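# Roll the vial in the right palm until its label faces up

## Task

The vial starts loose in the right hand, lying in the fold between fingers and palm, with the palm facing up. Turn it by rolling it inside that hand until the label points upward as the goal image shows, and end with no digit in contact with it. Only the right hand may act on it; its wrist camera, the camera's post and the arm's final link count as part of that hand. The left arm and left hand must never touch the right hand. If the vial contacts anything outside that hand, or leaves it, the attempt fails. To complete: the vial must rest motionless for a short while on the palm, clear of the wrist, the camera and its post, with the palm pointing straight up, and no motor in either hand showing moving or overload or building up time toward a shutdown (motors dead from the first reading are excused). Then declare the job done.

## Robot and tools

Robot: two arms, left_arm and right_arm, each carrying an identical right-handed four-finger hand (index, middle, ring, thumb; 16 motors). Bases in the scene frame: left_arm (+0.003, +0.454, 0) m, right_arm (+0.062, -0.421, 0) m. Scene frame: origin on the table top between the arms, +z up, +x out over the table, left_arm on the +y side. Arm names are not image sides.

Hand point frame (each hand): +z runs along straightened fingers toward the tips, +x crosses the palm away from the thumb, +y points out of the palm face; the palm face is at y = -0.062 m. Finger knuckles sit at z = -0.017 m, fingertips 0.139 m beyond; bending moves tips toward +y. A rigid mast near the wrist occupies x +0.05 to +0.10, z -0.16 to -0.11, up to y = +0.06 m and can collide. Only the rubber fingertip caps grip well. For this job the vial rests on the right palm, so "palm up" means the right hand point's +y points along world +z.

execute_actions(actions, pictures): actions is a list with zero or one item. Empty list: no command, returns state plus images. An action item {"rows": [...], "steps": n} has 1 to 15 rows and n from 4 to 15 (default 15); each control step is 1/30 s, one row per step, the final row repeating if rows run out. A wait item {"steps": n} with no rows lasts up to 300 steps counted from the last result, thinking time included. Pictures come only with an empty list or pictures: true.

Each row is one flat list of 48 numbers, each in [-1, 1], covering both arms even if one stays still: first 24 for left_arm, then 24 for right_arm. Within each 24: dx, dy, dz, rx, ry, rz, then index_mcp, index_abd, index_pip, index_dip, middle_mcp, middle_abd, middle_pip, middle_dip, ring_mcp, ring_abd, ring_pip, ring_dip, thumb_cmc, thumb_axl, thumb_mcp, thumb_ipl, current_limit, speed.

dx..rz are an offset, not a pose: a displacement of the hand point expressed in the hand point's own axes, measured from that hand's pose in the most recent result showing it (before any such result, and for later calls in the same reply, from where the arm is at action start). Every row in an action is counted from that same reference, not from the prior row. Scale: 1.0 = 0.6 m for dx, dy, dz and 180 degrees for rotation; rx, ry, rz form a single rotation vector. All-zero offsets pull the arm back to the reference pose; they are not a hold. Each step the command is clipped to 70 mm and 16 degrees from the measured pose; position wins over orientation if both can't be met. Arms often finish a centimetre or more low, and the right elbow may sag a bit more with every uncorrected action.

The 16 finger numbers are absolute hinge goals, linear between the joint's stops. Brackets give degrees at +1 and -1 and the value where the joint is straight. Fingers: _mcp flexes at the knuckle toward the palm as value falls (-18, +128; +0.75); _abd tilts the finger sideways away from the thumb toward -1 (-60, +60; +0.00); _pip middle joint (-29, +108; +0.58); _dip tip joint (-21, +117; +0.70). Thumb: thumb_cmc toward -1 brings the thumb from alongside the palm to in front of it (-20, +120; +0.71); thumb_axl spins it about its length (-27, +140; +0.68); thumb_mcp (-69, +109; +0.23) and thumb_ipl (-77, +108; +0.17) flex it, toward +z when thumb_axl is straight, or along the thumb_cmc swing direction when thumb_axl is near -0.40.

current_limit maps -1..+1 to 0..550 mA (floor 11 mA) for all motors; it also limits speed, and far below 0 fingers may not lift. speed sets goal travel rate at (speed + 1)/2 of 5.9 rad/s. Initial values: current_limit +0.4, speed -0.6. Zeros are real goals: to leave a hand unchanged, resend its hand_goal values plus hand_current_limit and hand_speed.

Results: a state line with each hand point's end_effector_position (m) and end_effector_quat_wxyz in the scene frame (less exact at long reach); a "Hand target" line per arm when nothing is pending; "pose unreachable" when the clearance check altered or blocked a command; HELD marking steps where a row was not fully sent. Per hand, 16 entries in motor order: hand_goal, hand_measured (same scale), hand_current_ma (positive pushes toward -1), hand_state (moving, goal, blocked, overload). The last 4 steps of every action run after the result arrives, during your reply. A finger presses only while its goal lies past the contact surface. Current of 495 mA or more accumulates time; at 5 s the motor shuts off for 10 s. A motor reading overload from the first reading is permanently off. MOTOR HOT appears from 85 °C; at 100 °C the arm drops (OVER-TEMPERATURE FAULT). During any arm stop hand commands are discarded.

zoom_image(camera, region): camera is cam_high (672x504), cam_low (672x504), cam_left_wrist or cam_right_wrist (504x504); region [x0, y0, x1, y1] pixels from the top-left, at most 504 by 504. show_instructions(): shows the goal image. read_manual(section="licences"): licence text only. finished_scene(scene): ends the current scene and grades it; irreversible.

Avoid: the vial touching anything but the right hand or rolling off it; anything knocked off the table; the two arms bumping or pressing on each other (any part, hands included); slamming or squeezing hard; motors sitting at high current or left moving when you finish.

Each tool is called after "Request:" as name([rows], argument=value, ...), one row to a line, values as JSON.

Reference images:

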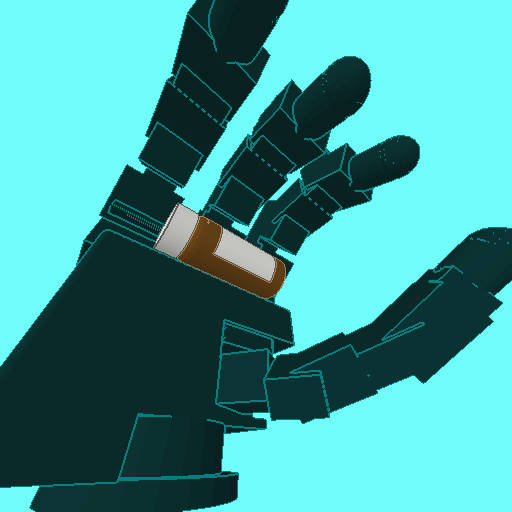

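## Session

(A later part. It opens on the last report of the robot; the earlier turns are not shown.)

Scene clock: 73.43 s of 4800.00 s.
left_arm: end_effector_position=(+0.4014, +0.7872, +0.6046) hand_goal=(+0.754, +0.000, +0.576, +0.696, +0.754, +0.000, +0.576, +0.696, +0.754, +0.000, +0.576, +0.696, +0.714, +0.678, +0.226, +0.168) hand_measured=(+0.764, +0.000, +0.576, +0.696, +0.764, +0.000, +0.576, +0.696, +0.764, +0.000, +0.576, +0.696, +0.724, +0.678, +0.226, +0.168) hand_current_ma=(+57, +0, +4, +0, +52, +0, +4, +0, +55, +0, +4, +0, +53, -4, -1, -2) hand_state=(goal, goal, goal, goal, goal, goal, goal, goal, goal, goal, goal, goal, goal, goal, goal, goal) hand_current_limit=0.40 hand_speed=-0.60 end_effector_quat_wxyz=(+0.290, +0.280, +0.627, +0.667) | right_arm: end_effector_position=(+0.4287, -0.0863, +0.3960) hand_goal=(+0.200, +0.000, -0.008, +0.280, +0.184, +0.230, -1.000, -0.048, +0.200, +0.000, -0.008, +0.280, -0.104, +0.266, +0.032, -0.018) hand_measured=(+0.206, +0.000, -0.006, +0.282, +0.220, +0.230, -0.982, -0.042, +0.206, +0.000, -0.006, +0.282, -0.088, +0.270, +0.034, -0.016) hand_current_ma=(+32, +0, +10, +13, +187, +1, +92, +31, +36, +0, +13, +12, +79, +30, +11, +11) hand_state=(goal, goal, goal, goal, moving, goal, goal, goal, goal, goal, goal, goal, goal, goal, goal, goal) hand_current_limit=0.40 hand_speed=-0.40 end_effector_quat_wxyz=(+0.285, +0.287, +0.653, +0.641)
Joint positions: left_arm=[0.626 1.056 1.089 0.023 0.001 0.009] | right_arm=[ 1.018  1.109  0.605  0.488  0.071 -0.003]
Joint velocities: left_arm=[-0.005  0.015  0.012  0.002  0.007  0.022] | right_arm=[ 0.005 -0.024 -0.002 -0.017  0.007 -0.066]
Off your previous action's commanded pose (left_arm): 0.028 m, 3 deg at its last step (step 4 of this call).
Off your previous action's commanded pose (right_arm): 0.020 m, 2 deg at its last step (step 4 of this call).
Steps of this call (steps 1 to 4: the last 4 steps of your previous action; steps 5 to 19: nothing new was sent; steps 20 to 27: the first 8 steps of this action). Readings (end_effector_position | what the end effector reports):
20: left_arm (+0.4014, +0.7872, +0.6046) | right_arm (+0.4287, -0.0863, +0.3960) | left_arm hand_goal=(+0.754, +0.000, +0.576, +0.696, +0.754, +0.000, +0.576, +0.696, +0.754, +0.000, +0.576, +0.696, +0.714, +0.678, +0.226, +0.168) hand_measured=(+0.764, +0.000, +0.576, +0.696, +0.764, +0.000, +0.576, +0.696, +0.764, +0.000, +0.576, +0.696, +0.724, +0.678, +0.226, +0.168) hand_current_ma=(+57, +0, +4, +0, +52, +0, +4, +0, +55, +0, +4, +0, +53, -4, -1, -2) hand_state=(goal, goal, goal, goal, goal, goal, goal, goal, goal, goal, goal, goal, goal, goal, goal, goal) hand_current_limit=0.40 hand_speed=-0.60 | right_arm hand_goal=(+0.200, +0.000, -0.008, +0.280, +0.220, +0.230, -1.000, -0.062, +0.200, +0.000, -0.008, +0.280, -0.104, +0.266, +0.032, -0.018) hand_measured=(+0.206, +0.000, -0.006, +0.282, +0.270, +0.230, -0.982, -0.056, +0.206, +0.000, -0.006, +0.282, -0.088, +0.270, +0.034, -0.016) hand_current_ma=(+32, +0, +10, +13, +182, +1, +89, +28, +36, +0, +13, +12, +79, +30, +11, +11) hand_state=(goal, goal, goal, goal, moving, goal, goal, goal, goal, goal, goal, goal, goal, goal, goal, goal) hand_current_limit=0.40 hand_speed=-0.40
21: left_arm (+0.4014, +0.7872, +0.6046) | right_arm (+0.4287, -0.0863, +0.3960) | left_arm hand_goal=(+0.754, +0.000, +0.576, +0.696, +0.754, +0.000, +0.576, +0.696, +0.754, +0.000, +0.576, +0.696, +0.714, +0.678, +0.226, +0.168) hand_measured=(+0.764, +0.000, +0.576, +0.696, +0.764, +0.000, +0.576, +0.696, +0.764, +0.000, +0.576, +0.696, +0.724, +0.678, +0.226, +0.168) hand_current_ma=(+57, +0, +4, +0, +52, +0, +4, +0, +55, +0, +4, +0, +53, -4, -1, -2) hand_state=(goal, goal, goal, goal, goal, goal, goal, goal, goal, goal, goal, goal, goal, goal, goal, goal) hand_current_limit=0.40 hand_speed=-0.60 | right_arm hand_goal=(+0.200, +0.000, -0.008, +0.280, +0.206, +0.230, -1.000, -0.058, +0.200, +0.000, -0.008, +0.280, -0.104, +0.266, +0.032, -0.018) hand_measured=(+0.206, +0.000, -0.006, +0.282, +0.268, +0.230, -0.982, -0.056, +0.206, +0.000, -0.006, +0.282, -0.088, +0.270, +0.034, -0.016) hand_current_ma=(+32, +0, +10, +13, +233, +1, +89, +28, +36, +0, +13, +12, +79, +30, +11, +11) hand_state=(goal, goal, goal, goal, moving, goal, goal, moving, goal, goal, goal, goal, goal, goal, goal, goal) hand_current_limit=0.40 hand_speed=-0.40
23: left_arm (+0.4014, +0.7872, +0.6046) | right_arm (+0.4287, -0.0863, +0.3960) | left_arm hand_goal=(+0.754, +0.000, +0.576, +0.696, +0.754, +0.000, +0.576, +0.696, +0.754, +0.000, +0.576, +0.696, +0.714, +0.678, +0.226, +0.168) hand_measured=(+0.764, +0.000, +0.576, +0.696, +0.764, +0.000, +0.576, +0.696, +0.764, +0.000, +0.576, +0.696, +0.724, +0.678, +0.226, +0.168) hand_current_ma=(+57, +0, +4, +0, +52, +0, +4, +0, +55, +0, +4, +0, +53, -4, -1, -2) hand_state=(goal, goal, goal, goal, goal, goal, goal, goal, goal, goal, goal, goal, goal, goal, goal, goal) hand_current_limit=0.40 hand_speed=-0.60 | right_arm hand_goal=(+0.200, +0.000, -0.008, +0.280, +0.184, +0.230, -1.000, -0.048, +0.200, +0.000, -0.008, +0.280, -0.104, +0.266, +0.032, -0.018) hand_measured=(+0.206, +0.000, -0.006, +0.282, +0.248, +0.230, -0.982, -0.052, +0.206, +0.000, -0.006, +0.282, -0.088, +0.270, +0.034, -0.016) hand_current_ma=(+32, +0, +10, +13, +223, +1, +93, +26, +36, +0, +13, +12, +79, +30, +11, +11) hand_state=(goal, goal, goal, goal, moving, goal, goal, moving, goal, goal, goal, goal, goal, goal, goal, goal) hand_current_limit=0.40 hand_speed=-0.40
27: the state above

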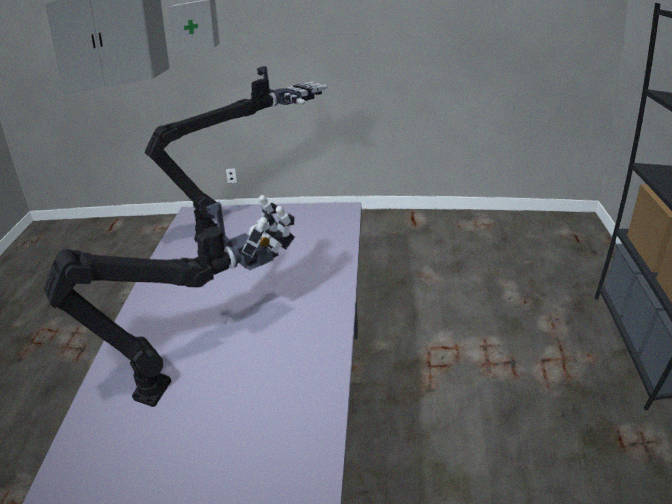

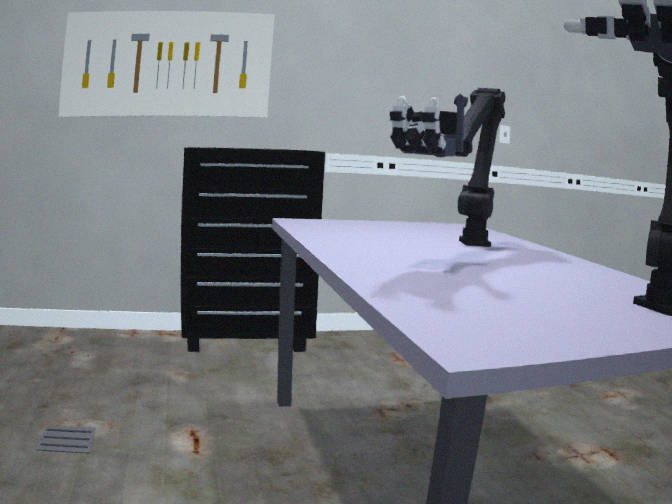

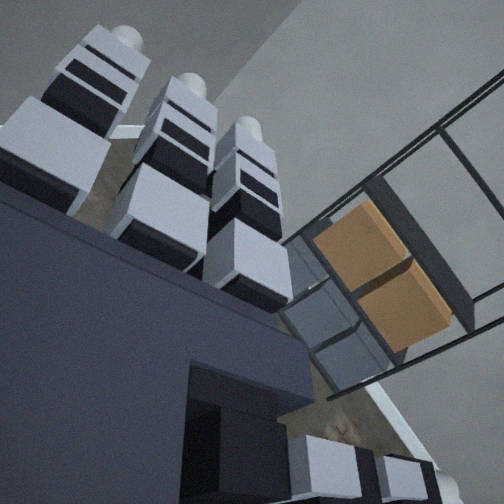

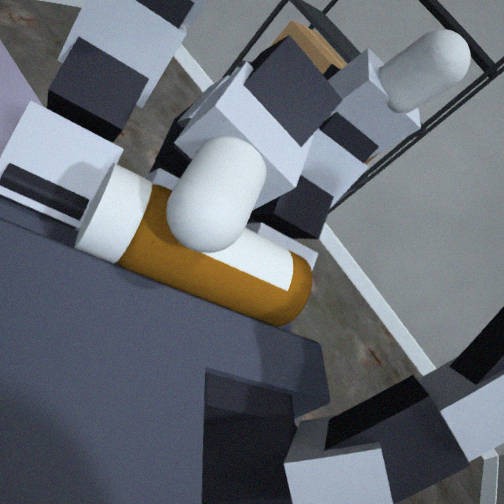

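Request:
execute_actions([
  {"rows": [[0,0.0463,-0.0099,-0.0163,0,0,0.754,0,0.576,0.696,0.754,0,0.576,0.696,0.754,0,0.576,0.696,0.714,0.678,0.226,0.168,0.4,-0.6,0,0.0333,0.0025,-0.0123,0.0004,0.001,0.2,0,-0.008,0.28,0.215,0.23,-1,0.07,0.2,0,-0.008,0.28,-0.104,0.266,0.032,-0.018,0.4,-0.4],[0,0.0463,-0.0099,-0.0163,0,0,0.754,0,0.576,0.696,0.754,0,0.576,0.696,0.754,0,0.576,0.696,0.714,0.678,0.226,0.168,0.4,-0.6,0,0.0333,0.0025,-0.0123,0.0004,0.001,0.2,0,-0.008,0.28,0.215,0.23,-1,0.07,0.2,0,-0.008,0.28,-0.104,0.266,0.032,-0.018,0.4,-0.4],[0,0.0463,-0.0099,-0.0163,0,0,0.754,0,0.576,0.696,0.754,0,0.576,0.696,0.754,0,0.576,0.696,0.714,0.678,0.226,0.168,0.4,-0.6,0,0.0333,0.0025,-0.0123,0.0004,0.001,0.2,0,-0.008,0.28,0.215,0.23,-1,0.07,0.2,0,-0.008,0.28,-0.104,0.266,0.032,-0.018,0.4,-0.4],[0,0.0463,-0.0099,-0.0163,0,0,0.754,0,0.576,0.696,0.754,0,0.576,0.696,0.754,0,0.576,0.696,0.714,0.678,0.226,0.168,0.4,-0.6,0,0.0333,0.0025,-0.0123,0.0004,0.001,0.2,0,-0.008,0.28,0.215,0.23,-1,0.07,0.2,0,-0.008,0.28,-0.104,0.266,0.032,-0.018,0.4,-0.4],[0,0.0463,-0.0099,-0.0163,0,0,0.754,0,0.576,0.696,0.754,0,0.576,0.696,0.754,0,0.576,0.696,0.714,0.678,0.226,0.168,0.4,-0.6,0,0.0333,0.0025,-0.0123,0.0004,0.001,0.2,0,-0.008,0.28,0.36,0.23,-1,0.07,0.2,0,-0.008,0.28,-0.104,0.266,0.032,-0.018,0.4,-0.4],[0,0.0463,-0.0099,-0.0163,0,0,0.754,0,0.576,0.696,0.754,0,0.576,0.696,0.754,0,0.576,0.696,0.714,0.678,0.226,0.168,0.4,-0.6,0,0.0333,0.0025,-0.0123,0.0004,0.001,0.2,0,-0.008,0.28,0.36,0.23,-1,0.07,0.2,0,-0.008,0.28,-0.104,0.266,0.032,-0.018,0.4,-0.4],[0,0.0463,-0.0099,-0.0163,0,0,0.754,0,0.576,0.696,0.754,0,0.576,0.696,0.754,0,0.576,0.696,0.714,0.678,0.226,0.168,0.4,-0.6,0,0.0333,0.0025,-0.0123,0.0004,0.001,0.2,0,-0.008,0.28,0.36,0.23,-1,0.07,0.2,0,-0.008,0.28,-0.104,0.266,0.032,-0.018,0.4,-0.4],[0,0.0463,-0.0099,-0.0163,0,0,0.754,0,0.576,0.696,0.754,0,0.576,0.696,0.754,0,0.576,0.696,0.714,0.678,0.226,0.168,0.4,-0.6,0,0.0333,0.0025,-0.0123,0.0004,0.001,0.2,0,-0.008,0.28,0.36,0.23,-1,0.05,0.2,0,-0.008,0.28,-0.104,0.266,0.032,-0.018,0.4,-0.4],[0,0.0463,-0.0099,-0.0163,0,0,0.754,0,0.576,0.696,0.754,0,0.576,0.696,0.754,0,0.576,0.696,0.714,0.678,0.226,0.168,0.4,-0.6,0,0.0333,0.0025,-0.0123,0.0004,0.001,0.2,0,-0.008,0.28,0.36,0.23,-1,-0.09,0.2,0,-0.008,0.28,-0.104,0.266,0.032,-0.018,0.4,-0.4]], "steps": 15},
])

Request:
execute_actions([
  {"rows": [[0,0.0463,-0.0099,-0.0163,0,0,0.754,0,0.576,0.696,0.754,0,0.576,0.696,0.754,0,0.576,0.696,0.714,0.678,0.226,0.168,0.4,-0.6,0,0.0333,0.0025,-0.0123,0.0004,0.001,0.2,0,-0.008,0.28,0.339,0.23,-1,-0.1,0.2,0,-0.008,0.28,-0.104,0.266,0.032,-0.018,0.4,-0.4],[0,0.0463,-0.0099,-0.0163,0,0,0.754,0,0.576,0.696,0.754,0,0.576,0.696,0.754,0,0.576,0.696,0.714,0.678,0.226,0.168,0.4,-0.6,0,0.0333,0.0025,-0.0123,0.0004,0.001,0.2,0,-0.008,0.28,0.317,0.23,-1,-0.095,0.2,0,-0.008,0.28,-0.104,0.266,0.032,-0.018,0.4,-0.4],[0,0.0463,-0.0099,-0.0163,0,0,0.754,0,0.576,0.696,0.754,0,0.576,0.696,0.754,0,0.576,0.696,0.714,0.678,0.226,0.168,0.4,-0.6,0,0.0333,0.0025,-0.0123,0.0004,0.001,0.2,0,-0.008,0.28,0.3,0.23,-1,-0.088,0.2,0,-0.008,0.28,-0.104,0.266,0.032,-0.018,0.4,-0.4],[0,0.0463,-0.0099,-0.0163,0,0,0.754,0,0.576,0.696,0.754,0,0.576,0.696,0.754,0,0.576,0.696,0.714,0.678,0.226,0.168,0.4,-0.6,0,0.0333,0.0025,-0.0123,0.0004,0.001,0.2,0,-0.008,0.28,0.298,0.23,-1,-0.082,0.2,0,-0.008,0.28,-0.104,0.266,0.032,-0.018,0.4,-0.4]], "steps": 12},
], pictures=true)

Request:
zoom_image(camera="cam_right_wrist", region=[60, 120, 340, 350])

Scene clock: 75.60 s of 4800.00 s.
left_arm: end_effector_position=(+0.4014, +0.7872, +0.6046) hand_goal=(+0.754, +0.000, +0.576, +0.696, +0.754, +0.000, +0.576, +0.696, +0.754, +0.000, +0.576, +0.696, +0.714, +0.678, +0.226, +0.168) hand_measured=(+0.764, +0.000, +0.576, +0.696, +0.764, +0.000, +0.576, +0.696, +0.764, +0.000, +0.576, +0.696, +0.724, +0.678, +0.226, +0.168) hand_current_ma=(+57, +0, +4, +0, +52, +0, +4, +0, +55, +0, +4, +0, +53, -4, -1, -2) hand_state=(goal, goal, goal, goal, goal, goal, goal, goal, goal, goal, goal, goal, goal, goal, goal, goal) hand_current_limit=0.40 hand_speed=-0.60 end_effector_quat_wxyz=(+0.290, +0.280, +0.627, +0.667) | right_arm: end_effector_position=(+0.4287, -0.0863, +0.3960) hand_goal=(+0.200, +0.000, -0.008, +0.280, +0.360, +0.230, -1.000, -0.090, +0.200, +0.000, -0.008, +0.280, -0.104, +0.266, +0.032, -0.018) hand_measured=(+0.206, +0.000, -0.006, +0.282, +0.360, +0.230, -1.000, +0.020, +0.206, +0.000, -0.006, +0.282, -0.088, +0.270, +0.034, -0.016) hand_current_ma=(+32, +0, +10, +13, +36, +1, +2, +46, +36, +0, +13, +12, +79, +30, +11, +11) hand_state=(goal, goal, goal, goal, moving, goal, goal, moving, goal, goal, goal, goal, goal, goal, goal, goal) hand_current_limit=0.40 hand_speed=-0.40 end_effector_quat_wxyz=(+0.285, +0.287, +0.653, +0.641)
Joint positions: left_arm=[0.626 1.056 1.089 0.023 0.001 0.009] | right_arm=[ 1.018  1.109  0.605  0.488  0.071 -0.003]
Joint velocities: left_arm=[-0.005 -0.005  0.007  0.007  0.022 -0.051] | right_arm=[-0.005 -0.005 -0.012  0.017  0.081  0.051]
Off your previous action's commanded pose (left_arm): 0.028 m, 3 deg at its last step (step 4 of this call).
Off your previous action's commanded pose (right_arm): 0.020 m, 2 deg at its last step (step 4 of this call).
Steps of this call (steps 1 to 4: the last 4 steps of your previous action; steps 5 to 54: nothing new was sent; steps 55 to 65: the first 11 steps of this action). Readings (end_effector_position | what the end effector reports):
55: left_arm (+0.4014, +0.7872, +0.6046) | right_arm (+0.4287, -0.0863, +0.3960) | left_arm hand_goal=(+0.754, +0.000, +0.576, +0.696, +0.754, +0.000, +0.576, +0.696, +0.754, +0.000, +0.576, +0.696, +0.714, +0.678, +0.226, +0.168) hand_measured=(+0.764, +0.000, +0.576, +0.696, +0.764, +0.000, +0.576, +0.696, +0.764, +0.000, +0.576, +0.696, +0.724, +0.678, +0.226, +0.168) hand_current_ma=(+57, +0, +4, +0, +52, +0, +4, +0, +55, +0, +4, +0, +53, -4, -1, -2) hand_state=(goal, goal, goal, goal, goal, goal, goal, goal, goal, goal, goal, goal, goal, goal, goal, goal) hand_current_limit=0.40 hand_speed=-0.60 | right_arm hand_goal=(+0.200, +0.000, -0.008, +0.280, +0.216, +0.230, -1.000, +0.070, +0.200, +0.000, -0.008, +0.280, -0.104, +0.266, +0.032, -0.018) hand_measured=(+0.206, +0.000, -0.006, +0.282, +0.220, +0.230, -0.982, -0.042, +0.206, +0.000, -0.006, +0.282, -0.088, +0.270, +0.034, -0.016) hand_current_ma=(+32, +0, +10, +13, +188, +1, +92, +30, +36, +0, +13, +12, +79, +30, +11, +11) hand_state=(goal, goal, goal, goal, moving, goal, goal, moving, goal, goal, goal, goal, goal, goal, goal, goal) hand_current_limit=0.40 hand_speed=-0.40
56: left_arm (+0.4014, +0.7872, +0.6046) | right_arm (+0.4287, -0.0863, +0.3960) | left_arm hand_goal=(+0.754, +0.000, +0.576, +0.696, +0.754, +0.000, +0.576, +0.696, +0.754, +0.000, +0.576, +0.696, +0.714, +0.678, +0.226, +0.168) hand_measured=(+0.764, +0.000, +0.576, +0.696, +0.764, +0.000, +0.576, +0.696, +0.764, +0.000, +0.576, +0.696, +0.724, +0.678, +0.226, +0.168) hand_current_ma=(+57, +0, +4, +0, +52, +0, +4, +0, +55, +0, +4, +0, +53, -4, -1, -2) hand_state=(goal, goal, goal, goal, goal, goal, goal, goal, goal, goal, goal, goal, goal, goal, goal, goal) hand_current_limit=0.40 hand_speed=-0.60 | right_arm hand_goal=(+0.200, +0.000, -0.008, +0.280, +0.216, +0.230, -1.000, +0.070, +0.200, +0.000, -0.008, +0.280, -0.104, +0.266, +0.032, -0.018) hand_measured=(+0.206, +0.000, -0.006, +0.282, +0.220, +0.230, -0.982, -0.038, +0.206, +0.000, -0.006, +0.282, -0.088, +0.270, +0.034, -0.016) hand_current_ma=(+32, +0, +10, +13, +26, +1, +92, -101, +36, +0, +13, +12, +79, +30, +11, +11) hand_state=(goal, goal, goal, goal, moving, goal, goal, moving, goal, goal, goal, goal, goal, goal, goal, goal) hand_current_limit=0.40 hand_speed=-0.40
58: left_arm (+0.4014, +0.7872, +0.6046) | right_arm (+0.4287, -0.0863, +0.3960) | left_arm hand_goal=(+0.754, +0.000, +0.576, +0.696, +0.754, +0.000, +0.576, +0.696, +0.754, +0.000, +0.576, +0.696, +0.714, +0.678, +0.226, +0.168) hand_measured=(+0.764, +0.000, +0.576, +0.696, +0.764, +0.000, +0.576, +0.696, +0.764, +0.000, +0.576, +0.696, +0.724, +0.678, +0.226, +0.168) hand_current_ma=(+57, +0, +4, +0, +52, +0, +4, +0, +55, +0, +4, +0, +53, -4, -1, -2) hand_state=(goal, goal, goal, goal, goal, goal, goal, goal, goal, goal, goal, goal, goal, goal, goal, goal) hand_current_limit=0.40 hand_speed=-0.60 | right_arm hand_goal=(+0.200, +0.000, -0.008, +0.280, +0.216, +0.230, -1.000, +0.070, +0.200, +0.000, -0.008, +0.280, -0.104, +0.266, +0.032, -0.018) hand_measured=(+0.206, +0.000, -0.006, +0.282, +0.224, +0.230, -0.994, +0.020, +0.206, +0.000, -0.006, +0.282, -0.088, +0.270, +0.034, -0.016) hand_current_ma=(+32, +0, +10, +13, +40, +1, +1, -60, +36, +0, +13, +12, +79, +30, +11, +11) hand_state=(goal, goal, goal, goal, goal, goal, moving, moving, goal, goal, goal, goal, goal, goal, goal, goal) hand_current_limit=0.40 hand_speed=-0.40
62: left_arm (+0.4014, +0.7872, +0.6046) | right_arm (+0.4287, -0.0863, +0.3960) | left_arm hand_goal=(+0.754, +0.000, +0.576, +0.696, +0.754, +0.000, +0.576, +0.696, +0.754, +0.000, +0.576, +0.696, +0.714, +0.678, +0.226, +0.168) hand_measured=(+0.764, +0.000, +0.576, +0.696, +0.764, +0.000, +0.576, +0.696, +0.764, +0.000, +0.576, +0.696, +0.724, +0.678, +0.226, +0.168) hand_current_ma=(+57, +0, +4, +0, +52, +0, +4, +0, +55, +0, +4, +0, +53, -4, -1, -2) hand_state=(goal, goal, goal, goal, goal, goal, goal, goal, goal, goal, goal, goal, goal, goal, goal, goal) hand_current_limit=0.40 hand_speed=-0.60 | right_arm hand_goal=(+0.200, +0.000, -0.008, +0.280, +0.360, +0.230, -1.000, +0.050, +0.200, +0.000, -0.008, +0.280, -0.104, +0.266, +0.032, -0.018) hand_measured=(+0.206, +0.000, -0.006, +0.282, +0.288, +0.230, -1.000, +0.066, +0.206, +0.000, -0.006, +0.282, -0.088, +0.270, +0.034, -0.016) hand_current_ma=(+32, +0, +10, +13, -37, +1, +2, -21, +36, +0, +13, +12, +79, +30, +11, +11) hand_state=(goal, goal, goal, goal, moving, goal, goal, moving, goal, goal, goal, goal, goal, goal, goal, goal) hand_current_limit=0.40 hand_speed=-0.40
65: the state above

Scene clock: 76.00 s of 4800.00 s.
left_arm: end_effector_position=(+0.4014, +0.7872, +0.6046) hand_goal=(+0.754, +0.000, +0.576, +0.696, +0.754, +0.000, +0.576, +0.696, +0.754, +0.000, +0.576, +0.696, +0.714, +0.678, +0.226, +0.168) hand_measured=(+0.764, +0.000, +0.576, +0.696, +0.764, +0.000, +0.576, +0.696, +0.764, +0.000, +0.576, +0.696, +0.724, +0.678, +0.226, +0.168) hand_current_ma=(+57, +0, +4, +0, +52, +0, +4, +0, +55, +0, +4, +0, +53, -4, -1, -2) hand_state=(goal, goal, goal, goal, goal, goal, goal, goal, goal, goal, goal, goal, goal, goal, goal, goal) hand_current_limit=0.40 hand_speed=-0.60 end_effector_quat_wxyz=(+0.290, +0.280, +0.627, +0.667) | right_arm: end_effector_position=(+0.4287, -0.0863, +0.3960) hand_goal=(+0.200, +0.000, -0.008, +0.280, +0.298, +0.230, -1.000, -0.082, +0.200, +0.000, -0.008, +0.280, -0.104, +0.266, +0.032, -0.018) hand_measured=(+0.206, +0.000, -0.006, +0.282, +0.332, +0.232, -0.986, -0.074, +0.206, +0.000, -0.006, +0.282, -0.088, +0.270, +0.034, -0.016) hand_current_ma=(+32, +0, +10, +13, +185, +6, +70, +44, +36, +0, +13, +12, +79, +30, +11, +11) hand_state=(goal, goal, goal, goal, blocked, goal, goal, goal, goal, goal, goal, goal, goal, goal, goal, goal) hand_current_limit=0.40 hand_speed=-0.40 end_effector_quat_wxyz=(+0.285, +0.287, +0.653, +0.641)
Joint positions: left_arm=[0.626 1.056 1.089 0.023 0.001 0.009] | right_arm=[ 1.018  1.109  0.605  0.488  0.071 -0.003]
Joint velocities: left_arm=[-0.015 -0.005  0.002 -0.032  0.022 -0.037] | right_arm=[ 0.005 -0.005 -0.002  0.002 -0.022  0.081]
Off your previous action's commanded pose (left_arm): 0.028 m, 3 deg at its last step (step 4 of this call).
Off your previous action's commanded pose (right_arm): 0.020 m, 2 deg at its last step (step 4 of this call).
Steps of this call (steps 1 to 4: the last 4 steps of your previous action; steps 5 to 12: the first 8 steps of this action, its rows measured from where the robot was after step 4). Readings (end_effector_position | what the end effector reports):
4: left_arm (+0.4014, +0.7872, +0.6046) | right_arm (+0.4287, -0.0863, +0.3960) | left_arm hand_goal=(+0.754, +0.000, +0.576, +0.696, +0.754, +0.000, +0.576, +0.696, +0.754, +0.000, +0.576, +0.696, +0.714, +0.678, +0.226, +0.168) hand_measured=(+0.764, +0.000, +0.576, +0.696, +0.764, +0.000, +0.576, +0.696, +0.764, +0.000, +0.576, +0.696, +0.724, +0.678, +0.226, +0.168) hand_current_ma=(+57, +0, +4, +0, +52, +0, +4, +0, +55, +0, +4, +0, +53, -4, -1, -2) hand_state=(goal, goal, goal, goal, goal, goal, goal, goal, goal, goal, goal, goal, goal, goal, goal, goal) hand_current_limit=0.40 hand_speed=-0.60 | right_arm hand_goal=(+0.200, +0.000, -0.008, +0.280, +0.360, +0.230, -1.000, -0.090, +0.200, +0.000, -0.008, +0.280, -0.104, +0.266, +0.032, -0.018) hand_measured=(+0.206, +0.000, -0.006, +0.282, +0.364, +0.230, -0.994, -0.070, +0.206, +0.000, -0.006, +0.282, -0.088, +0.270, +0.034, -0.016) hand_current_ma=(+32, +0, +10, +13, +26, +1, +33, +96, +36, +0, +13, +12, +79, +30, +11, +11) hand_state=(goal, goal, goal, goal, goal, goal, moving, moving, goal, goal, goal, goal, goal, goal, goal, goal) hand_current_limit=0.40 hand_speed=-0.40
5: left_arm (+0.4014, +0.7872, +0.6046) | right_arm (+0.4287, -0.0863, +0.3960) | left_arm hand_goal=(+0.754, +0.000, +0.576, +0.696, +0.754, +0.000, +0.576, +0.696, +0.754, +0.000, +0.576, +0.696, +0.714, +0.678, +0.226, +0.168) hand_measured=(+0.764, +0.000, +0.576, +0.696, +0.764, +0.000, +0.576, +0.696, +0.764, +0.000, +0.576, +0.696, +0.724, +0.678, +0.226, +0.168) hand_current_ma=(+57, +0, +4, +0, +52, +0, +4, +0, +55, +0, +4, +0, +53, -4, -1, -2) hand_state=(goal, goal, goal, goal, goal, goal, goal, goal, goal, goal, goal, goal, goal, goal, goal, goal) hand_current_limit=0.40 hand_speed=-0.60 | right_arm hand_goal=(+0.200, +0.000, -0.008, +0.280, +0.340, +0.230, -1.000, -0.100, +0.200, +0.000, -0.008, +0.280, -0.104, +0.266, +0.032, -0.018) hand_measured=(+0.206, +0.000, -0.006, +0.282, +0.364, +0.230, -0.994, -0.070, +0.206, +0.000, -0.006, +0.282, -0.088, +0.270, +0.034, -0.016) hand_current_ma=(+32, +0, +10, +13, +25, +1, +31, +100, +36, +0, +13, +12, +79, +30, +11, +11) hand_state=(goal, goal, goal, goal, moving, goal, goal, moving, goal, goal, goal, goal, goal, goal, goal, goal) hand_current_limit=0.40 hand_speed=-0.40
6: left_arm (+0.4014, +0.7872, +0.6046) | right_arm (+0.4287, -0.0863, +0.3960) | left_arm hand_goal=(+0.754, +0.000, +0.576, +0.696, +0.754, +0.000, +0.576, +0.696, +0.754, +0.000, +0.576, +0.696, +0.714, +0.678, +0.226, +0.168) hand_measured=(+0.764, +0.000, +0.576, +0.696, +0.764, +0.000, +0.576, +0.696, +0.764, +0.000, +0.576, +0.696, +0.724, +0.678, +0.226, +0.168) hand_current_ma=(+57, +0, +4, +0, +52, +0, +4, +0, +55, +0, +4, +0, +53, -4, -1, -2) hand_state=(goal, goal, goal, goal, goal, goal, goal, goal, goal, goal, goal, goal, goal, goal, goal, goal) hand_current_limit=0.40 hand_speed=-0.60 | right_arm hand_goal=(+0.200, +0.000, -0.008, +0.280, +0.318, +0.230, -1.000, -0.094, +0.200, +0.000, -0.008, +0.280, -0.104, +0.266, +0.032, -0.018) hand_measured=(+0.206, +0.000, -0.006, +0.282, +0.364, +0.230, -0.994, -0.072, +0.206, +0.000, -0.006, +0.282, -0.088, +0.270, +0.034, -0.016) hand_current_ma=(+32, +0, +10, +13, +121, +1, +34, +130, +36, +0, +13, +12, +79, +30, +11, +11) hand_state=(goal, goal, goal, goal, moving, goal, goal, moving, goal, goal, goal, goal, goal, goal, goal, goal) hand_current_limit=0.40 hand_speed=-0.40
8: left_arm (+0.4014, +0.7872, +0.6046) | right_arm (+0.4287, -0.0863, +0.3960) | left_arm hand_goal=(+0.754, +0.000, +0.576, +0.696, +0.754, +0.000, +0.576, +0.696, +0.754, +0.000, +0.576, +0.696, +0.714, +0.678, +0.226, +0.168) hand_measured=(+0.764, +0.000, +0.576, +0.696, +0.764, +0.000, +0.576, +0.696, +0.764, +0.000, +0.576, +0.696, +0.724, +0.678, +0.226, +0.168) hand_current_ma=(+57, +0, +4, +0, +52, +0, +4, +0, +55, +0, +4, +0, +53, -4, -1, -2) hand_state=(goal, goal, goal, goal, goal, goal, goal, goal, goal, goal, goal, goal, goal, goal, goal, goal) hand_current_limit=0.40 hand_speed=-0.60 | right_arm hand_goal=(+0.200, +0.000, -0.008, +0.280, +0.298, +0.230, -1.000, -0.082, +0.200, +0.000, -0.008, +0.280, -0.104, +0.266, +0.032, -0.018) hand_measured=(+0.206, +0.000, -0.006, +0.282, +0.346, +0.232, -0.990, -0.074, +0.206, +0.000, -0.006, +0.282, -0.088, +0.270, +0.034, -0.016) hand_current_ma=(+32, +0, +10, +13, +203, +10, +68, +72, +36, +0, +13, +12, +79, +30, +11, +11) hand_state=(goal, goal, goal, goal, moving, moving, moving, moving, goal, goal, goal, goal, goal, goal, goal, goal) hand_current_limit=0.40 hand_speed=-0.40
12: the state above

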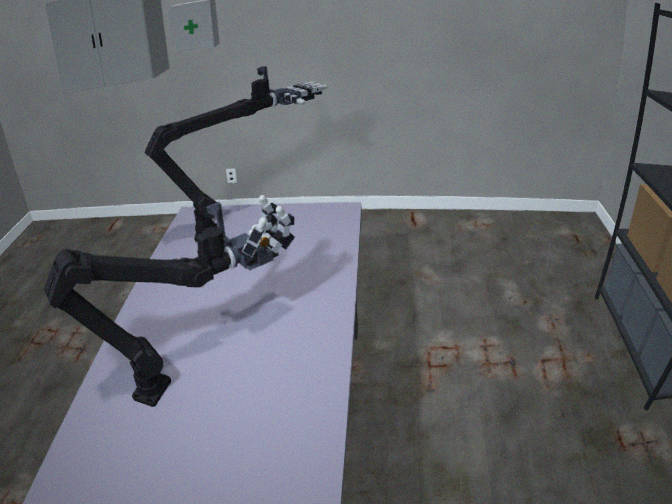

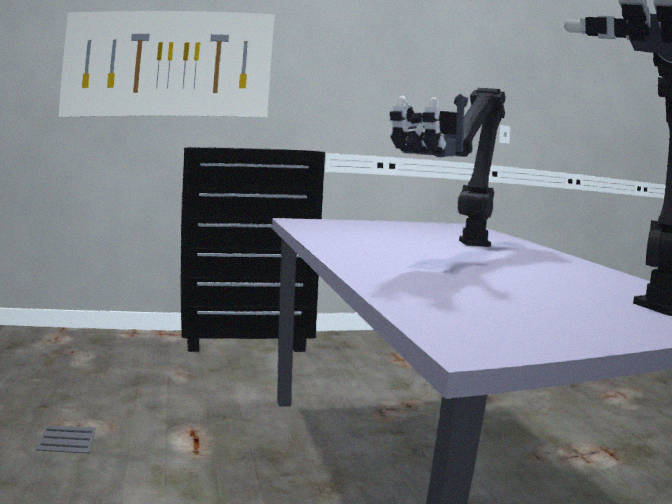

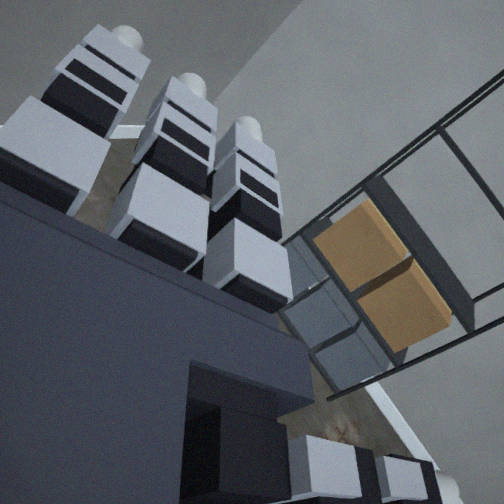

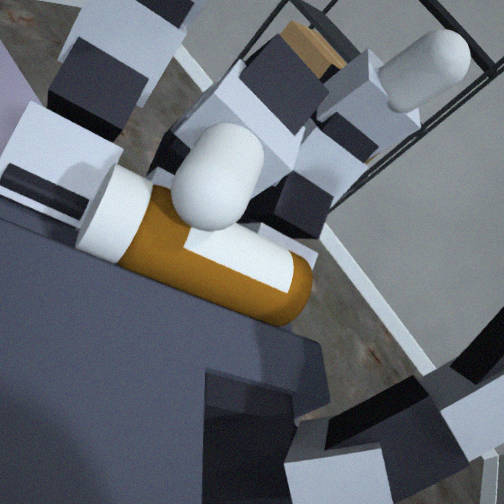

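Region (60, 120, 340, 350) of cam_right_wrist's 504x504 image, scaled by 1.800, with more detail than that image has; it fills the top 414 rows of this view, and the rest is white.

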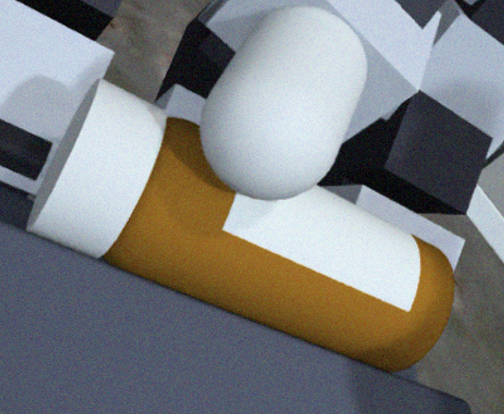

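Request:
execute_actions([
  {"rows": [[0,0.0463,-0.0099,-0.0163,0,0,0.754,0,0.576,0.696,0.754,0,0.576,0.696,0.754,0,0.576,0.696,0.714,0.678,0.226,0.168,0.4,-0.6,0,0.0333,0.0025,-0.0123,0.0004,0.001,0.2,0,-0.008,0.28,0.328,0.23,-1,0.2,0.2,0,-0.008,0.28,-0.104,0.266,0.032,-0.018,0.4,-0.4],[0,0.0463,-0.0099,-0.0163,0,0,0.754,0,0.576,0.696,0.754,0,0.576,0.696,0.754,0,0.576,0.696,0.714,0.678,0.226,0.168,0.4,-0.6,0,0.0333,0.0025,-0.0123,0.0004,0.001,0.2,0,-0.008,0.28,0.328,0.23,-1,0.2,0.2,0,-0.008,0.28,-0.104,0.266,0.032,-0.018,0.4,-0.4],[0,0.0463,-0.0099,-0.0163,0,0,0.754,0,0.576,0.696,0.754,0,0.576,0.696,0.754,0,0.576,0.696,0.714,0.678,0.226,0.168,0.4,-0.6,0,0.0333,0.0025,-0.0123,0.0004,0.001,0.2,0,-0.008,0.28,0.328,0.23,-0.5,0.28,0.2,0,-0.008,0.28,-0.104,0.266,0.032,-0.018,0.4,-0.4],[0,0.0463,-0.0099,-0.0163,0,0,0.754,0,0.576,0.696,0.754,0,0.576,0.696,0.754,0,0.576,0.696,0.714,0.678,0.226,0.168,0.4,-0.6,0,0.0333,0.0025,-0.0123,0.0004,0.001,0.2,0,-0.008,0.28,0.328,0.23,-0.5,0.28,0.2,0,-0.008,0.28,-0.104,0.266,0.032,-0.018,0.4,-0.4],[0,0.0463,-0.0099,-0.0163,0,0,0.754,0,0.576,0.696,0.754,0,0.576,0.696,0.754,0,0.576,0.696,0.714,0.678,0.226,0.168,0.4,-0.6,0,0.0333,0.0025,-0.0123,0.0004,0.001,0.2,0,-0.008,0.28,0.328,0.23,-0.5,0.28,0.2,0,-0.008,0.28,-0.104,0.266,0.032,-0.018,0.4,-0.4],[0,0.0463,-0.0099,-0.0163,0,0,0.754,0,0.576,0.696,0.754,0,0.576,0.696,0.754,0,0.576,0.696,0.714,0.678,0.226,0.168,0.4,-0.6,0,0.0333,0.0025,-0.0123,0.0004,0.001,0.2,0,-0.008,0.28,0.21,0,-0.2,0.28,0.2,0,-0.008,0.28,-0.104,0.266,0.032,-0.018,0.4,-0.4]], "steps": 15},
])

Request:
execute_actions([
  {"steps": 30},
], pictures=true)

Request:
zoom_image(camera="cam_right_wrist", region=[60, 120, 340, 350])

Scene clock: 77.03 s of 4800.00 s.
left_arm: end_effector_position=(+0.4014, +0.7872, +0.6046) hand_goal=(+0.754, +0.000, +0.576, +0.696, +0.754, +0.000, +0.576, +0.696, +0.754, +0.000, +0.576, +0.696, +0.714, +0.678, +0.226, +0.168) hand_measured=(+0.764, +0.000, +0.576, +0.696, +0.764, +0.000, +0.576, +0.696, +0.764, +0.000, +0.576, +0.696, +0.724, +0.678, +0.226, +0.168) hand_current_ma=(+57, +0, +4, +0, +52, +0, +4, +0, +55, +0, +4, +0, +53, -4, -1, -2) hand_state=(goal, goal, goal, goal, goal, goal, goal, goal, goal, goal, goal, goal, goal, goal, goal, goal) hand_current_limit=0.40 hand_speed=-0.60 end_effector_quat_wxyz=(+0.290, +0.280, +0.627, +0.667) | right_arm: end_effector_position=(+0.4287, -0.0863, +0.3960) hand_goal=(+0.200, +0.000, -0.008, +0.280, +0.210, +0.000, -0.200, +0.280, +0.200, +0.000, -0.008, +0.280, -0.104, +0.266, +0.032, -0.018) hand_measured=(+0.206, +0.000, -0.006, +0.282, +0.236, +0.074, -0.760, +0.240, +0.206, +0.000, -0.006, +0.282, -0.088, +0.270, +0.034, -0.016) hand_current_ma=(+32, +0, +10, +13, +41, +71, -80, -26, +36, +0, +13, +12, +79, +30, +11, +11) hand_state=(goal, goal, goal, goal, moving, moving, moving, moving, goal, goal, goal, goal, goal, goal, goal, goal) hand_current_limit=0.40 hand_speed=-0.40 end_effector_quat_wxyz=(+0.285, +0.287, +0.653, +0.641)
Joint positions: left_arm=[0.626 1.056 1.089 0.023 0.001 0.009] | right_arm=[ 1.018  1.109  0.605  0.488  0.071 -0.003]
Joint velocities: left_arm=[-0.015 -0.015 -0.017 -0.002  0.022 -0.037] | right_arm=[-0.005 -0.005 -0.007  0.007 -0.066 -0.066]
Off your previous action's commanded pose (left_arm): 0.028 m, 3 deg at its last step (step 4 of this call).
Off your previous action's commanded pose (right_arm): 0.020 m, 2 deg at its last step (step 4 of this call).
Steps of this call (steps 1 to 4: the last 4 steps of your previous action; steps 5 to 20: nothing new was sent; steps 21 to 31: the first 11 steps of this action). Readings (end_effector_position | what the end effector reports):
21: left_arm (+0.4014, +0.7872, +0.6046) | right_arm (+0.4287, -0.0863, +0.3960) | left_arm hand_goal=(+0.754, +0.000, +0.576, +0.696, +0.754, +0.000, +0.576, +0.696, +0.754, +0.000, +0.576, +0.696, +0.714, +0.678, +0.226, +0.168) hand_measured=(+0.764, +0.000, +0.576, +0.696, +0.764, +0.000, +0.576, +0.696, +0.764, +0.000, +0.576, +0.696, +0.724, +0.678, +0.226, +0.168) hand_current_ma=(+57, +0, +4, +0, +52, +0, +4, +0, +55, +0, +4, +0, +53, -4, -1, -2) hand_state=(goal, goal, goal, goal, goal, goal, goal, goal, goal, goal, goal, goal, goal, goal, goal, goal) hand_current_limit=0.40 hand_speed=-0.60 | right_arm hand_goal=(+0.200, +0.000, -0.008, +0.280, +0.328, +0.230, -1.000, +0.200, +0.200, +0.000, -0.008, +0.280, -0.104, +0.266, +0.032, -0.018) hand_measured=(+0.206, +0.000, -0.006, +0.282, +0.332, +0.232, -0.986, -0.074, +0.206, +0.000, -0.006, +0.282, -0.088, +0.270, +0.034, -0.016) hand_current_ma=(+32, +0, +10, +13, +185, +6, +70, +44, +36, +0, +13, +12, +79, +30, +11, +11) hand_state=(goal, goal, goal, goal, moving, goal, goal, moving, goal, goal, goal, goal, goal, goal, goal, goal) hand_current_limit=0.40 hand_speed=-0.40
22: left_arm (+0.4014, +0.7872, +0.6046) | right_arm (+0.4287, -0.0863, +0.3960) | left_arm hand_goal=(+0.754, +0.000, +0.576, +0.696, +0.754, +0.000, +0.576, +0.696, +0.754, +0.000, +0.576, +0.696, +0.714, +0.678, +0.226, +0.168) hand_measured=(+0.764, +0.000, +0.576, +0.696, +0.764, +0.000, +0.576, +0.696, +0.764, +0.000, +0.576, +0.696, +0.724, +0.678, +0.226, +0.168) hand_current_ma=(+57, +0, +4, +0, +52, +0, +4, +0, +55, +0, +4, +0, +53, -4, -1, -2) hand_state=(goal, goal, goal, goal, goal, goal, goal, goal, goal, goal, goal, goal, goal, goal, goal, goal) hand_current_limit=0.40 hand_speed=-0.60 | right_arm hand_goal=(+0.200, +0.000, -0.008, +0.280, +0.328, +0.230, -1.000, +0.200, +0.200, +0.000, -0.008, +0.280, -0.104, +0.266, +0.032, -0.018) hand_measured=(+0.206, +0.000, -0.006, +0.282, +0.332, +0.232, -0.986, -0.070, +0.206, +0.000, -0.006, +0.282, -0.088, +0.270, +0.034, -0.016) hand_current_ma=(+32, +0, +10, +13, +33, +6, +69, -97, +36, +0, +13, +12, +79, +30, +11, +11) hand_state=(goal, goal, goal, goal, moving, goal, goal, moving, goal, goal, goal, goal, goal, goal, goal, goal) hand_current_limit=0.40 hand_speed=-0.40
24: left_arm (+0.4014, +0.7872, +0.6046) | right_arm (+0.4287, -0.0863, +0.3960) | left_arm hand_goal=(+0.754, +0.000, +0.576, +0.696, +0.754, +0.000, +0.576, +0.696, +0.754, +0.000, +0.576, +0.696, +0.714, +0.678, +0.226, +0.168) hand_measured=(+0.764, +0.000, +0.576, +0.696, +0.764, +0.000, +0.576, +0.696, +0.764, +0.000, +0.576, +0.696, +0.724, +0.678, +0.226, +0.168) hand_current_ma=(+57, +0, +4, +0, +52, +0, +4, +0, +55, +0, +4, +0, +53, -4, -1, -2) hand_state=(goal, goal, goal, goal, goal, goal, goal, goal, goal, goal, goal, goal, goal, goal, goal, goal) hand_current_limit=0.40 hand_speed=-0.60 | right_arm hand_goal=(+0.200, +0.000, -0.008, +0.280, +0.328, +0.230, -0.500, +0.280, +0.200, +0.000, -0.008, +0.280, -0.104, +0.266, +0.032, -0.018) hand_measured=(+0.206, +0.000, -0.006, +0.282, +0.336, +0.232, -0.992, -0.012, +0.206, +0.000, -0.006, +0.282, -0.088, +0.270, +0.034, -0.016) hand_current_ma=(+32, +0, +10, +13, +45, +6, -140, -71, +36, +0, +13, +12, +79, +30, +11, +11) hand_state=(goal, goal, goal, goal, goal, goal, moving, moving, goal, goal, goal, goal, goal, goal, goal, goal) hand_current_limit=0.40 hand_speed=-0.40
28: left_arm (+0.4014, +0.7872, +0.6046) | right_arm (+0.4287, -0.0863, +0.3960) | left_arm hand_goal=(+0.754, +0.000, +0.576, +0.696, +0.754, +0.000, +0.576, +0.696, +0.754, +0.000, +0.576, +0.696, +0.714, +0.678, +0.226, +0.168) hand_measured=(+0.764, +0.000, +0.576, +0.696, +0.764, +0.000, +0.576, +0.696, +0.764, +0.000, +0.576, +0.696, +0.724, +0.678, +0.226, +0.168) hand_current_ma=(+57, +0, +4, +0, +52, +0, +4, +0, +55, +0, +4, +0, +53, -4, -1, -2) hand_state=(goal, goal, goal, goal, goal, goal, goal, goal, goal, goal, goal, goal, goal, goal, goal, goal) hand_current_limit=0.40 hand_speed=-0.60 | right_arm hand_goal=(+0.200, +0.000, -0.008, +0.280, +0.210, +0.000, -0.200, +0.280, +0.200, +0.000, -0.008, +0.280, -0.104, +0.266, +0.032, -0.018) hand_measured=(+0.206, +0.000, -0.006, +0.282, +0.310, +0.194, -0.868, +0.132, +0.206, +0.000, -0.006, +0.282, -0.088, +0.270, +0.034, -0.016) hand_current_ma=(+32, +0, +10, +13, +103, +56, -81, -71, +36, +0, +13, +12, +79, +30, +11, +11) hand_state=(goal, goal, goal, goal, moving, moving, moving, moving, goal, goal, goal, goal, goal, goal, goal, goal) hand_current_limit=0.40 hand_speed=-0.40
31: the state above

Scene clock: 78.03 s of 4800.00 s.
left_arm: end_effector_position=(+0.4014, +0.7872, +0.6046) hand_goal=(+0.754, +0.000, +0.576, +0.696, +0.754, +0.000, +0.576, +0.696, +0.754, +0.000, +0.576, +0.696, +0.714, +0.678, +0.226, +0.168) hand_measured=(+0.764, +0.000, +0.576, +0.696, +0.764, +0.000, +0.576, +0.696, +0.764, +0.000, +0.576, +0.696, +0.724, +0.678, +0.226, +0.168) hand_current_ma=(+57, +0, +4, +0, +52, +0, +4, +0, +55, +0, +4, +0, +53, -4, -1, -2) hand_state=(goal, goal, goal, goal, goal, goal, goal, goal, goal, goal, goal, goal, goal, goal, goal, goal) hand_current_limit=0.40 hand_speed=-0.60 end_effector_quat_wxyz=(+0.290, +0.280, +0.627, +0.667) | right_arm: end_effector_position=(+0.4287, -0.0863, +0.3960) hand_goal=(+0.200, +0.000, -0.008, +0.280, +0.210, +0.000, -0.200, +0.280, +0.200, +0.000, -0.008, +0.280, -0.104, +0.266, +0.032, -0.018) hand_measured=(+0.206, +0.000, -0.006, +0.282, +0.224, +0.004, -0.202, +0.276, +0.206, +0.000, -0.006, +0.282, -0.088, +0.270, +0.034, -0.016) hand_current_ma=(+32, +0, +10, +13, +80, +15, -14, -19, +36, +0, +13, +12, +79, +30, +11, +11) hand_state=(goal, goal, goal, goal, goal, goal, goal, goal, goal, goal, goal, goal, goal, goal, goal, goal) hand_current_limit=0.40 hand_speed=-0.40 end_effector_quat_wxyz=(+0.285, +0.287, +0.653, +0.641)
Joint positions: left_arm=[0.626 1.056 1.089 0.023 0.001 0.009] | right_arm=[ 1.018  1.109  0.605  0.488  0.071 -0.003]
Joint velocities: left_arm=[-0.005 -0.005  0.017  0.002  0.022 -0.007] | right_arm=[-0.005 -0.005 -0.002  0.022  0.007 -0.066]
Hand target (left_arm): +0.395, +0.782, +0.631; +0.296, +0.272, +0.610, +0.682
Hand target (right_arm): +0.430, -0.086, +0.416; +0.289, +0.282, +0.640, +0.654
Off the commanded pose (left_arm): 0.028 m, 3 deg.
Off the commanded pose (right_arm): 0.020 m, 2 deg.
Kept back: nothing.
Steps of this call (steps 1 to 4: the last 4 steps of your previous action; steps 5 to 30: nothing new was sent). Readings (end_effector_position | what the end effector reports):
1: left_arm (+0.4014, +0.7872, +0.6046) | right_arm (+0.4287, -0.0863, +0.3960) | left_arm hand_goal=(+0.754, +0.000, +0.576, +0.696, +0.754, +0.000, +0.576, +0.696, +0.754, +0.000, +0.576, +0.696, +0.714, +0.678, +0.226, +0.168) hand_measured=(+0.764, +0.000, +0.576, +0.696, +0.764, +0.000, +0.576, +0.696, +0.764, +0.000, +0.576, +0.696, +0.724, +0.678, +0.226, +0.168) hand_current_ma=(+57, +0, +4, +0, +52, +0, +4, +0, +55, +0, +4, +0, +53, -4, -1, -2) hand_state=(goal, goal, goal, goal, goal, goal, goal, goal, goal, goal, goal, goal, goal, goal, goal, goal) hand_current_limit=0.40 hand_speed=-0.60 | right_arm hand_goal=(+0.200, +0.000, -0.008, +0.280, +0.210, +0.000, -0.200, +0.280, +0.200, +0.000, -0.008, +0.280, -0.104, +0.266, +0.032, -0.018) hand_measured=(+0.206, +0.000, -0.006, +0.282, +0.228, +0.032, -0.726, +0.264, +0.206, +0.000, -0.006, +0.282, -0.088, +0.270, +0.034, -0.016) hand_current_ma=(+32, +0, +10, +13, +65, -15, -78, +6, +36, +0, +13, +12, +79, +30, +11, +11) hand_state=(goal, goal, goal, goal, moving, moving, moving, moving, goal, goal, goal, goal, goal, goal, goal, goal) hand_current_limit=0.40 hand_speed=-0.40
2: left_arm (+0.4014, +0.7872, +0.6046) | right_arm (+0.4287, -0.0863, +0.3960) | left_arm hand_goal=(+0.754, +0.000, +0.576, +0.696, +0.754, +0.000, +0.576, +0.696, +0.754, +0.000, +0.576, +0.696, +0.714, +0.678, +0.226, +0.168) hand_measured=(+0.764, +0.000, +0.576, +0.696, +0.764, +0.000, +0.576, +0.696, +0.764, +0.000, +0.576, +0.696, +0.724, +0.678, +0.226, +0.168) hand_current_ma=(+57, +0, +4, +0, +52, +0, +4, +0, +55, +0, +4, +0, +53, -4, -1, -2) hand_state=(goal, goal, goal, goal, goal, goal, goal, goal, goal, goal, goal, goal, goal, goal, goal, goal) hand_current_limit=0.40 hand_speed=-0.60 | right_arm hand_goal=(+0.200, +0.000, -0.008, +0.280, +0.210, +0.000, -0.200, +0.280, +0.200, +0.000, -0.008, +0.280, -0.104, +0.266, +0.032, -0.018) hand_measured=(+0.206, +0.000, -0.006, +0.282, +0.226, +0.012, -0.690, +0.272, +0.206, +0.000, -0.006, +0.282, -0.088, +0.270, +0.034, -0.016) hand_current_ma=(+32, +0, +10, +13, +77, -5, -76, -11, +36, +0, +13, +12, +79, +30, +11, +11) hand_state=(goal, goal, goal, goal, moving, moving, moving, moving, goal, goal, goal, goal, goal, goal, goal, goal) hand_current_limit=0.40 hand_speed=-0.40
4: left_arm (+0.4014, +0.7872, +0.6046) | right_arm (+0.4287, -0.0863, +0.3960) | left_arm hand_goal=(+0.754, +0.000, +0.576, +0.696, +0.754, +0.000, +0.576, +0.696, +0.754, +0.000, +0.576, +0.696, +0.714, +0.678, +0.226, +0.168) hand_measured=(+0.764, +0.000, +0.576, +0.696, +0.764, +0.000, +0.576, +0.696, +0.764, +0.000, +0.576, +0.696, +0.724, +0.678, +0.226, +0.168) hand_current_ma=(+57, +0, +4, +0, +52, +0, +4, +0, +55, +0, +4, +0, +53, -4, -1, -2) hand_state=(goal, goal, goal, goal, goal, goal, goal, goal, goal, goal, goal, goal, goal, goal, goal, goal) hand_current_limit=0.40 hand_speed=-0.60 | right_arm hand_goal=(+0.200, +0.000, -0.008, +0.280, +0.210, +0.000, -0.200, +0.280, +0.200, +0.000, -0.008, +0.280, -0.104, +0.266, +0.032, -0.018) hand_measured=(+0.206, +0.000, -0.006, +0.282, +0.224, +0.004, -0.618, +0.276, +0.206, +0.000, -0.006, +0.282, -0.088, +0.270, +0.034, -0.016) hand_current_ma=(+32, +0, +10, +13, +80, +13, -74, -20, +36, +0, +13, +12, +79, +30, +11, +11) hand_state=(goal, goal, goal, goal, goal, moving, moving, moving, goal, goal, goal, goal, goal, goal, goal, goal) hand_current_limit=0.40 hand_speed=-0.40
8: left_arm (+0.4014, +0.7872, +0.6046) | right_arm (+0.4287, -0.0863, +0.3960) | left_arm hand_goal=(+0.754, +0.000, +0.576, +0.696, +0.754, +0.000, +0.576, +0.696, +0.754, +0.000, +0.576, +0.696, +0.714, +0.678, +0.226, +0.168) hand_measured=(+0.764, +0.000, +0.576, +0.696, +0.764, +0.000, +0.576, +0.696, +0.764, +0.000, +0.576, +0.696, +0.724, +0.678, +0.226, +0.168) hand_current_ma=(+57, +0, +4, +0, +52, +0, +4, +0, +55, +0, +4, +0, +53, -4, -1, -2) hand_state=(goal, goal, goal, goal, goal, goal, goal, goal, goal, goal, goal, goal, goal, goal, goal, goal) hand_current_limit=0.40 hand_speed=-0.60 | right_arm hand_goal=(+0.200, +0.000, -0.008, +0.280, +0.210, +0.000, -0.200, +0.280, +0.200, +0.000, -0.008, +0.280, -0.104, +0.266, +0.032, -0.018) hand_measured=(+0.206, +0.000, -0.006, +0.282, +0.224, +0.004, -0.474, +0.276, +0.206, +0.000, -0.006, +0.282, -0.088, +0.270, +0.034, -0.016) hand_current_ma=(+32, +0, +10, +13, +80, +15, -70, -21, +36, +0, +13, +12, +79, +30, +11, +11) hand_state=(goal, goal, goal, goal, goal, goal, moving, goal, goal, goal, goal, goal, goal, goal, goal, goal) hand_current_limit=0.40 hand_speed=-0.40
30: the state above

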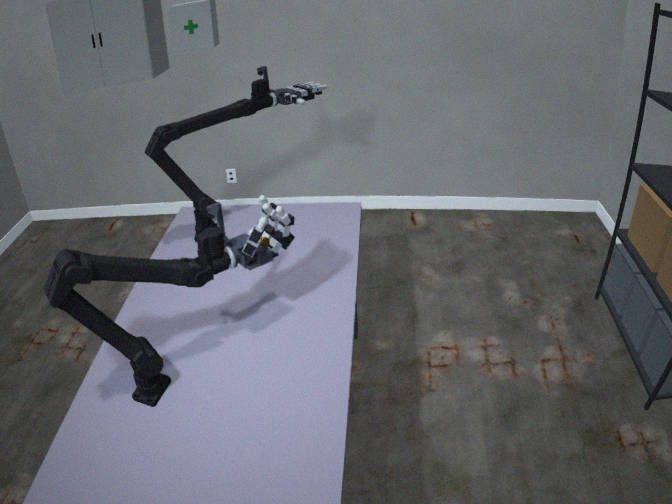

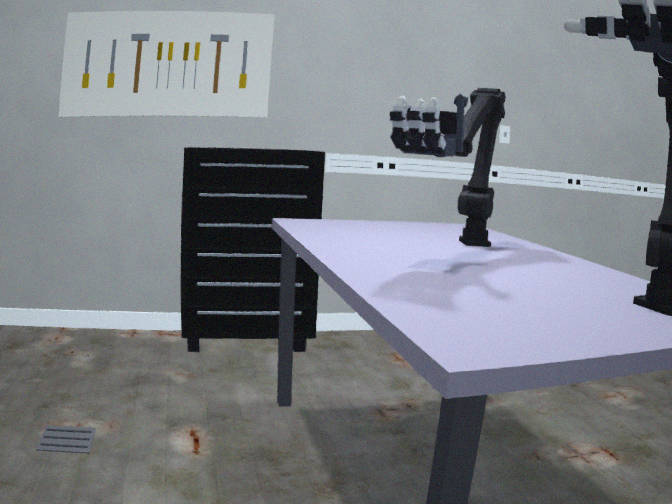

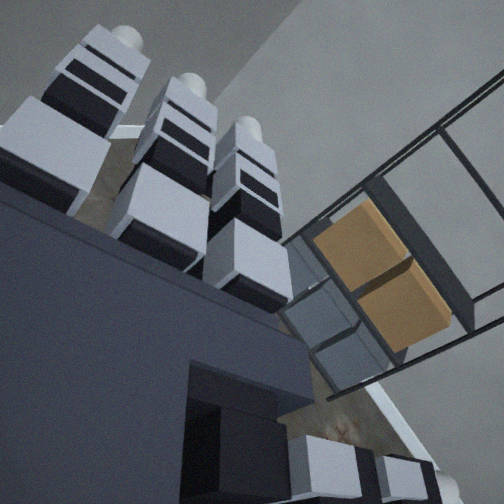

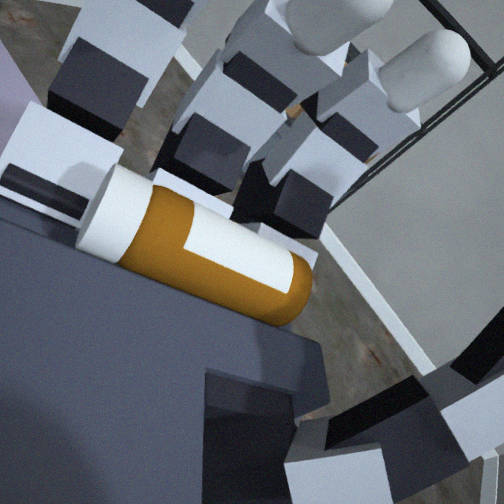

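Region (60, 120, 340, 350) of cam_right_wrist's 504x504 image, scaled by 1.800, with more detail than that image has; it fills the top 414 rows of this view, and the rest is white.

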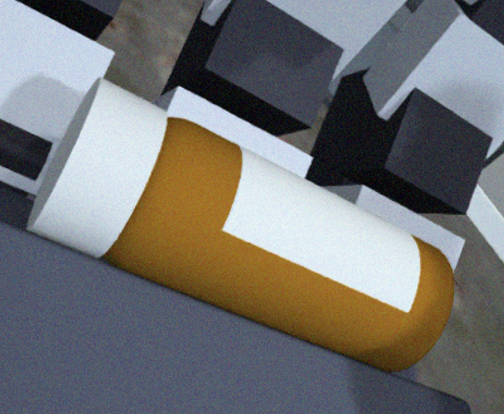

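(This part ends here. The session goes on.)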